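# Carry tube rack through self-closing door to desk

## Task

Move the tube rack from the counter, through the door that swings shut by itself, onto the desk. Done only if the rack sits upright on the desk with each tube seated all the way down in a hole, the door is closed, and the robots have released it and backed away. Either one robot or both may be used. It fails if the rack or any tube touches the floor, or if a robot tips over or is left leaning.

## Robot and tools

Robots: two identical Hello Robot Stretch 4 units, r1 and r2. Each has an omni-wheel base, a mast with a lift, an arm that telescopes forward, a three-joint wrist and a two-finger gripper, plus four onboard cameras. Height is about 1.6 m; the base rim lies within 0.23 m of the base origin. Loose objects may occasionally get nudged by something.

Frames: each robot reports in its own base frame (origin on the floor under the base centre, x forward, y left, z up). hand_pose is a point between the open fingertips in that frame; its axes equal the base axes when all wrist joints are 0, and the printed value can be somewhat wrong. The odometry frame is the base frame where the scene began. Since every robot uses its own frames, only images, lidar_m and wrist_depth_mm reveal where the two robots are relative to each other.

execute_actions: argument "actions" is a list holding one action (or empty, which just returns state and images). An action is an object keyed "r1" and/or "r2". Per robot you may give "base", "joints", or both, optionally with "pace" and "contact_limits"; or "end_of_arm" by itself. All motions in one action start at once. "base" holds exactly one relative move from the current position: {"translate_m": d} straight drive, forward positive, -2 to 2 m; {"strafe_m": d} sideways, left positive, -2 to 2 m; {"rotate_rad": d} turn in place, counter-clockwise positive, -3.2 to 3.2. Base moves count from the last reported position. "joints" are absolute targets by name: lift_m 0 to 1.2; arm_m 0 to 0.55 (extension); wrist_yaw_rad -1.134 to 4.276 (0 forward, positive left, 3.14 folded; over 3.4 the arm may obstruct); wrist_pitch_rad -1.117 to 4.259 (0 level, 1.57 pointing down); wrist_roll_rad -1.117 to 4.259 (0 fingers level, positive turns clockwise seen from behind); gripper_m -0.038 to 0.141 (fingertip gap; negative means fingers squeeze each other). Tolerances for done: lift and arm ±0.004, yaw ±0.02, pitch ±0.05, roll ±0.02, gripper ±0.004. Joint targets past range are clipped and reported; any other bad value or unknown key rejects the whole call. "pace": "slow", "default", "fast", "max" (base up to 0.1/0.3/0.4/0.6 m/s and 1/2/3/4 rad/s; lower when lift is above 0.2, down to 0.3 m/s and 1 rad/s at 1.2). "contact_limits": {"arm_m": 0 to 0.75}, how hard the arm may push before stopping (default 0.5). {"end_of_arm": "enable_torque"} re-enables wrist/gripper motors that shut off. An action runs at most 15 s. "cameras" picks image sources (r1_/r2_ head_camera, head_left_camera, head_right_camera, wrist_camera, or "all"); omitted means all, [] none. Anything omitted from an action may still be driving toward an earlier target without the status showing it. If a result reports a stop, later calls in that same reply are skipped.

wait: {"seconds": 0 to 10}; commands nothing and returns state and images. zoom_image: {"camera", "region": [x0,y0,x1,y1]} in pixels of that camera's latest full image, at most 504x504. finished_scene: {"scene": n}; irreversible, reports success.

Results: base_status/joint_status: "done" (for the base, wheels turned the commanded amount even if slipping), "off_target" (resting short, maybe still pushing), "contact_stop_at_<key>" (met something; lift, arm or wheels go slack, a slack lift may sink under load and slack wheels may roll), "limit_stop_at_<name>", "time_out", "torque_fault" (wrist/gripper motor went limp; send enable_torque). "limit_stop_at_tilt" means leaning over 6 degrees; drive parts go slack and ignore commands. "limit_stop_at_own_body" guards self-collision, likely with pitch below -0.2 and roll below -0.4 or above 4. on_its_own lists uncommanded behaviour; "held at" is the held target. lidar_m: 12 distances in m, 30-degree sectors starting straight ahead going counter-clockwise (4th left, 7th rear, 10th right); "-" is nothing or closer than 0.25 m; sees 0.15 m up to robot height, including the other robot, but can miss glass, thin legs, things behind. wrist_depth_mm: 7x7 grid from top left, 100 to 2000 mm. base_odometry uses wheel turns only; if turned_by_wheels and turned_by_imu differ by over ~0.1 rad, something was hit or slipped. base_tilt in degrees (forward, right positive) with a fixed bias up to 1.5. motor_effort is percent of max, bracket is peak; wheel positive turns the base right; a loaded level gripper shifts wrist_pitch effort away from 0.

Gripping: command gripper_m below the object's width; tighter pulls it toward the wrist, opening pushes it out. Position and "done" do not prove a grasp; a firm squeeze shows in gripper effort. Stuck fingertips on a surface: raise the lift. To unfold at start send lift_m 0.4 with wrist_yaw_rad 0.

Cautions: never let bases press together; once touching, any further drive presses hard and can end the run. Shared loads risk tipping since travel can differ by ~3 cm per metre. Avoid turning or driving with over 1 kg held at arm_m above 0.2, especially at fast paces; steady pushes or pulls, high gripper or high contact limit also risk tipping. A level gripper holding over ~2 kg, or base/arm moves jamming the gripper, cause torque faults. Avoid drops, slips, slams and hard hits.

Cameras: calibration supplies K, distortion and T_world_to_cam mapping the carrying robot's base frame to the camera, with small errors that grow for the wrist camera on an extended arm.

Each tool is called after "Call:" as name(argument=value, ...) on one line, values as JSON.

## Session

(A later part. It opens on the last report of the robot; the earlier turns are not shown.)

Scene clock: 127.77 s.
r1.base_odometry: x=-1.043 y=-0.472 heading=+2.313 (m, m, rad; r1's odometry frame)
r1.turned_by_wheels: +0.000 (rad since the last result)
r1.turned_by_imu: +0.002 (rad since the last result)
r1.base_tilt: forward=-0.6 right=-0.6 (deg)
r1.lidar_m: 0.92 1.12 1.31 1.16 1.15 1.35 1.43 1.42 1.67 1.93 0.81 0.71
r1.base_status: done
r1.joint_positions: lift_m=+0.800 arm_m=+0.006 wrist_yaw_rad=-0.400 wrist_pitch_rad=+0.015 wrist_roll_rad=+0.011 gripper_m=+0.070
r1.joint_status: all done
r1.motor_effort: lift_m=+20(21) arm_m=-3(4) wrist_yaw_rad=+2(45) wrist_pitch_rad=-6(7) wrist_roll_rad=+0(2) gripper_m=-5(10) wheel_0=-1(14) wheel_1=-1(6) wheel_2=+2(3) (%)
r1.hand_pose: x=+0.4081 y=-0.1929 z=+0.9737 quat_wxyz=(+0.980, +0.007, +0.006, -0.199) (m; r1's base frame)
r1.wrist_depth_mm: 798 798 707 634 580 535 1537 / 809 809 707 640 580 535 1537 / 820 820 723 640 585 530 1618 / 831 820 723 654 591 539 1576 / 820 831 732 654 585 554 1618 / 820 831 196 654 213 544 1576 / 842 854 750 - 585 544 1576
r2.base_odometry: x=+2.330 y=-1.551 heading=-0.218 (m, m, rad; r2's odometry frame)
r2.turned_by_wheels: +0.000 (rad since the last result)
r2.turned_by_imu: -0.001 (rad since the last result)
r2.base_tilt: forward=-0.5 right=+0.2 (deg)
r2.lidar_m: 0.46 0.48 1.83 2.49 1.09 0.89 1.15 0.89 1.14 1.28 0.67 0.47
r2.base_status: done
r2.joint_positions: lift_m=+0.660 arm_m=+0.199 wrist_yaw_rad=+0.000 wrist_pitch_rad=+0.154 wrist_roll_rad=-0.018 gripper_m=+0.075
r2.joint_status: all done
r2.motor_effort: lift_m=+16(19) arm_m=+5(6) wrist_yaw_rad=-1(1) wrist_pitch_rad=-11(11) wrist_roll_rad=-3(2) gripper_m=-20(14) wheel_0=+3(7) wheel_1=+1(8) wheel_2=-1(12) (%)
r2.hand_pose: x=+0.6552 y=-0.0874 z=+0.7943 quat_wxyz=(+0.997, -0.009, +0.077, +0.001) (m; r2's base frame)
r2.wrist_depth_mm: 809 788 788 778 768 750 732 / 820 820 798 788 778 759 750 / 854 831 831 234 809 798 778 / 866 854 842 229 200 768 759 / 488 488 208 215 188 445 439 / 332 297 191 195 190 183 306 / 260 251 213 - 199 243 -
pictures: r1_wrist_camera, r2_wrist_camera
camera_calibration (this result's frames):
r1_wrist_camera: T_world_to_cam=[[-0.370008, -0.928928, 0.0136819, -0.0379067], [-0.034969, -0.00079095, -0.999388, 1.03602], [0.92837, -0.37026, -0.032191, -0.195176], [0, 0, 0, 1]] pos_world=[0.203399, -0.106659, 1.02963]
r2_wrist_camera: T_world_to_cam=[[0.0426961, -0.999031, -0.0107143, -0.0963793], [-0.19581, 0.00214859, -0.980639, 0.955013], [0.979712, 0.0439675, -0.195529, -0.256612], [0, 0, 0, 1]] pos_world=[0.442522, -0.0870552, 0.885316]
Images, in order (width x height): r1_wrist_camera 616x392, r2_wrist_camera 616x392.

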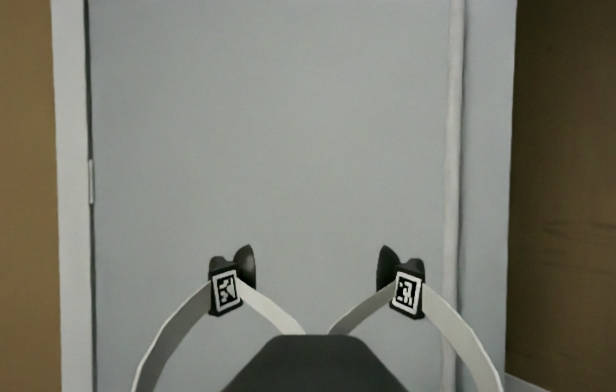

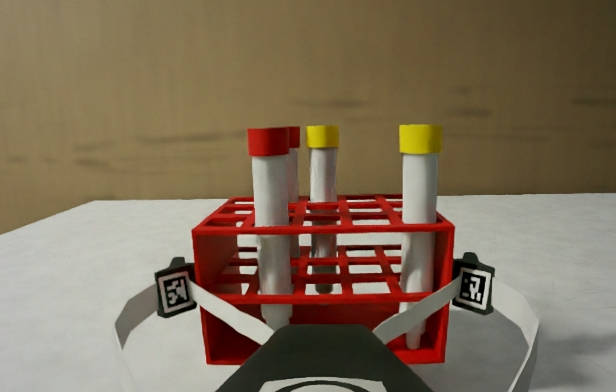

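Call:
execute_actions(actions=[{"r2":{"joints":{"lift_m":0.625},"pace":"slow"}}], cameras=[])

Call:
execute_actions(actions=[{"r2":{"joints":{"gripper_m":0.141}}}], cameras=[])

Call:
execute_actions(actions=[{"r2":{"joints":{"arm_m":0},"base":{"translate_m":-0.15}}}], cameras=["r2_wrist_camera","r1_head_right_camera"])

Scene clock: 140.80 s.
r1.base_odometry: x=-1.043 y=-0.472 heading=+2.313 (m, m, rad; r1's odometry frame)
r1.turned_by_wheels: +0.000 (rad since the last result)
r1.turned_by_imu: +0.002 (rad since the last result)
r1.base_tilt: forward=-0.7 right=-0.6 (deg)
r1.lidar_m: 1.13 1.12 1.33 1.16 1.16 1.33 1.43 1.43 1.66 1.91 1.92 1.31
r1.base_status: not commanded
r1.joint_positions: lift_m=+0.800 arm_m=+0.006 wrist_yaw_rad=-0.400 wrist_pitch_rad=+0.015 wrist_roll_rad=+0.011 gripper_m=+0.070
r1.joint_status: not commanded
r1.motor_effort: lift_m=+21(20) arm_m=-3(3) wrist_yaw_rad=+1(1) wrist_pitch_rad=-6(6) wrist_roll_rad=+1(1) gripper_m=-2(7) wheel_0=-1(1) wheel_1=+0(0) wheel_2=+2(2) (%)
r1.hand_pose: x=+0.4081 y=-0.1929 z=+0.9737 quat_wxyz=(+0.980, +0.007, +0.006, -0.199) (m; r1's base frame)
r1.wrist_depth_mm: 809 904 1042 1229 1576 1756 1537 / 809 904 1025 1255 1499 1808 1576 / 809 917 1060 1281 1537 1808 1576 / 820 931 1060 1281 1537 1863 1576 / 820 931 1042 1308 1464 1808 1576 / 831 917 196 1281 212 1863 1618 / 820 891 1078 - 1708 1808 1576
r2.base_odometry: x=+2.330 y=-1.551 heading=-0.218 (m, m, rad; r2's odometry frame)
r2.turned_by_wheels: +0.000 (rad since the last result)
r2.turned_by_imu: +0.000 (rad since the last result)
r2.base_tilt: forward=-0.5 right=+0.2 (deg)
r2.lidar_m: 0.47 0.48 1.83 2.46 1.05 0.87 0.83 0.86 1.15 1.27 0.65 0.50
r2.base_status: not commanded
r2.joint_positions: lift_m=+0.625 arm_m=+0.199 wrist_yaw_rad=+0.000 wrist_pitch_rad=+0.154 wrist_roll_rad=-0.018 gripper_m=+0.075
r2.joint_status: all done
r2.motor_effort: lift_m=+16(19) arm_m=+5(5) wrist_yaw_rad=+0(2) wrist_pitch_rad=-12(11) wrist_roll_rad=-2(2) gripper_m=-19(20) wheel_0=+3(3) wheel_1=+1(1) wheel_2=-1(1) (%)
r2.hand_pose: x=+0.6552 y=-0.0874 z=+0.7593 quat_wxyz=(+0.997, -0.009, +0.077, +0.001) (m; r2's base frame)
r2.wrist_depth_mm: 798 798 778 768 759 741 741 / 820 820 809 788 778 768 768 / 854 842 831 234 788 788 788 / 866 699 676 228 200 615 597 / 387 382 208 215 189 349 345 / 260 233 191 194 190 183 242 / 204 198 198 - 195 191 -
pictures: none
No camera images: the call's "cameras" was empty. Leave "cameras" out to get every camera's image.

Scene clock: 142.50 s.
r1.base_odometry: x=-1.043 y=-0.472 heading=+2.313 (m, m, rad; r1's odometry frame)
r1.turned_by_wheels: +0.000 (rad since the last result)
r1.turned_by_imu: +0.000 (rad since the last result)
r1.base_tilt: forward=-0.7 right=-0.6 (deg)
r1.lidar_m: 1.12 1.12 1.31 1.15 1.14 1.35 1.43 1.43 1.69 1.90 1.93 1.31
r1.base_status: not commanded
r1.joint_positions: lift_m=+0.800 arm_m=+0.006 wrist_yaw_rad=-0.400 wrist_pitch_rad=+0.015 wrist_roll_rad=+0.011 gripper_m=+0.070
r1.joint_status: not commanded
r1.motor_effort: lift_m=+21(20) arm_m=-4(3) wrist_yaw_rad=+3(1) wrist_pitch_rad=-6(7) wrist_roll_rad=-2(1) gripper_m=-1(5) wheel_0=-1(1) wheel_1=+0(1) wheel_2=+2(1) (%)
r1.hand_pose: x=+0.4081 y=-0.1929 z=+0.9737 quat_wxyz=(+0.980, +0.007, +0.006, -0.199) (m; r1's base frame)
r1.wrist_depth_mm: 788 904 1060 1229 1537 1808 1537 / 798 917 1025 1281 1537 1863 1576 / 809 904 1078 1281 1537 1863 1576 / 809 931 1060 1255 1576 1863 1576 / 820 931 1042 1281 1464 1808 1618 / 831 917 196 1255 213 1863 1576 / 831 904 1060 - 1618 1808 1618
r2.base_odometry: x=+2.330 y=-1.551 heading=-0.218 (m, m, rad; r2's odometry frame)
r2.turned_by_wheels: +0.000 (rad since the last result)
r2.turned_by_imu: +0.000 (rad since the last result)
r2.base_tilt: forward=-0.6 right=+0.3 (deg)
r2.lidar_m: 0.47 0.49 1.83 2.47 1.05 0.87 0.84 0.87 1.13 1.26 0.64 0.48
r2.base_status: not commanded
r2.joint_positions: lift_m=+0.625 arm_m=+0.199 wrist_yaw_rad=+0.000 wrist_pitch_rad=+0.153 wrist_roll_rad=-0.018 gripper_m=+0.141
r2.joint_status: all done
r2.motor_effort: lift_m=+16(16) arm_m=+5(5) wrist_yaw_rad=-2(2) wrist_pitch_rad=-9(11) wrist_roll_rad=-3(2) gripper_m=+1(19) wheel_0=+3(4) wheel_1=+1(1) wheel_2=-1(0) (%)
r2.hand_pose: x=+0.6552 y=-0.0874 z=+0.7596 quat_wxyz=(+0.997, -0.009, +0.076, +0.001) (m; r2's base frame)
r2.wrist_depth_mm: 809 778 788 768 759 759 732 / 820 809 798 798 778 768 759 / 866 842 831 255 809 788 778 / 866 707 683 244 500 621 603 / 389 387 223 225 210 325 349 / 262 247 230 205 203 224 245 / 206 199 211 - 205 191 -
pictures: none
No camera images: the call's "cameras" was empty. Leave "cameras" out to get every camera's image.

Scene clock: 144.33 s.
r1.base_odometry: x=-1.043 y=-0.472 heading=+2.313 (m, m, rad; r1's odometry frame)
r1.turned_by_wheels: +0.000 (rad since the last result)
r1.turned_by_imu: +0.000 (rad since the last result)
r1.base_tilt: forward=-0.6 right=-0.5 (deg)
r1.lidar_m: 1.12 1.13 1.31 1.13 1.15 1.35 1.44 1.44 1.69 1.92 1.92 1.30
r1.base_status: not commanded
r1.joint_positions: lift_m=+0.800 arm_m=+0.006 wrist_yaw_rad=-0.400 wrist_pitch_rad=+0.015 wrist_roll_rad=+0.011 gripper_m=+0.070
r1.joint_status: not commanded
r1.motor_effort: lift_m=+21(21) arm_m=-3(4) wrist_yaw_rad=+2(2) wrist_pitch_rad=-7(7) wrist_roll_rad=-1(1) gripper_m=-3(7) wheel_0=-1(1) wheel_1=+0(0) wheel_2=+2(1) (%)
r1.hand_pose: x=+0.4081 y=-0.1929 z=+0.9737 quat_wxyz=(+0.980, +0.007, +0.006, -0.199) (m; r1's base frame)
r1.wrist_depth_mm: 820 904 1042 1255 1499 1808 1576 / 820 904 1042 1255 1537 1808 1499 / 809 904 1060 1255 1576 1808 1576 / 809 931 1078 1281 1576 1756 1576 / 820 917 1060 1308 1464 1863 1576 / 820 946 196 1255 213 1808 1618 / 831 904 1078 - 1618 1808 1618
r2.base_odometry: x=+2.184 y=-1.519 heading=-0.219 (m, m, rad; r2's odometry frame)
r2.turned_by_wheels: +0.000 (rad since the last result)
r2.turned_by_imu: +0.000 (rad since the last result)
r2.base_tilt: forward=-0.5 right=+0.2 (deg)
r2.lidar_m: 0.60 0.65 2.07 2.17 0.86 0.73 0.68 0.74 0.92 1.26 0.84 0.65
r2.base_status: done
r2.joint_positions: lift_m=+0.625 arm_m=+0.003 wrist_yaw_rad=+0.000 wrist_pitch_rad=+0.152 wrist_roll_rad=-0.018 gripper_m=+0.141
r2.joint_status: all done
joint sent to its limit — the command would take r2.arm_m past its lower limit, so that joint was sent only as far as its limit.
r2.motor_effort: lift_m=+16(16) arm_m=-5(6) wrist_yaw_rad=-1(2) wrist_pitch_rad=-8(9) wrist_roll_rad=-2(2) gripper_m=-1(1) wheel_0=-4(8) wheel_1=-2(6) wheel_2=+0(11) (%)
r2.hand_pose: x=+0.4589 y=-0.0875 z=+0.7597 quat_wxyz=(+0.997, -0.009, +0.076, +0.001) (m; r2's base frame)
r2.wrist_depth_mm: 1160 1138 1118 1098 1078 1078 1060 / 1182 1160 1160 1138 1118 1098 1078 / 1229 1205 1182 1160 1182 1118 1098 / 1229 723 691 564 647 627 609 / 433 433 424 418 410 379 389 / 1336 1308 1281 1255 1255 1229 1229 / 1366 1255 1366 - 1281 1229 1255
pictures: r1_head_right_camera, r2_wrist_camera
camera_calibration (this result's frames):
r2_wrist_camera: T_world_to_cam=[[0.0423459, -0.999046, -0.0106635, -0.0883531], [-0.194634, 0.00221977, -0.980874, 0.882251], [0.979962, 0.0436115, -0.194354, -0.0721288], [0, 0, 0, 1]] pos_world=[0.246141, -0.0870816, 0.850416]
Images, in order (width x height): r1_head_right_camera 420x672, r2_wrist_camera 616x392.

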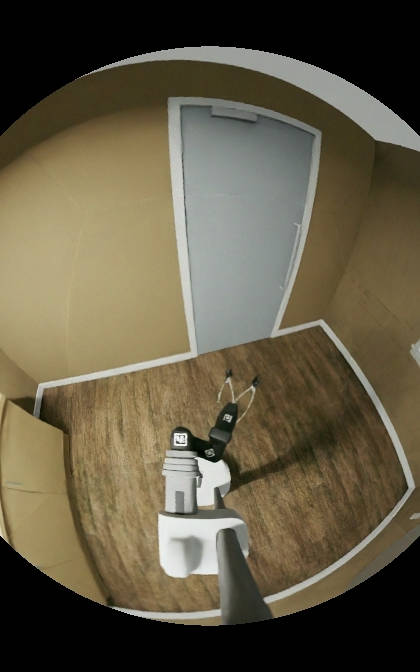

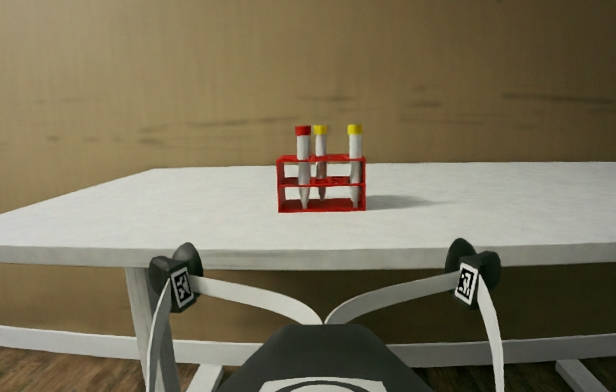

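Call:
finished_scene(scene=2)

The scene is finished: the task was done.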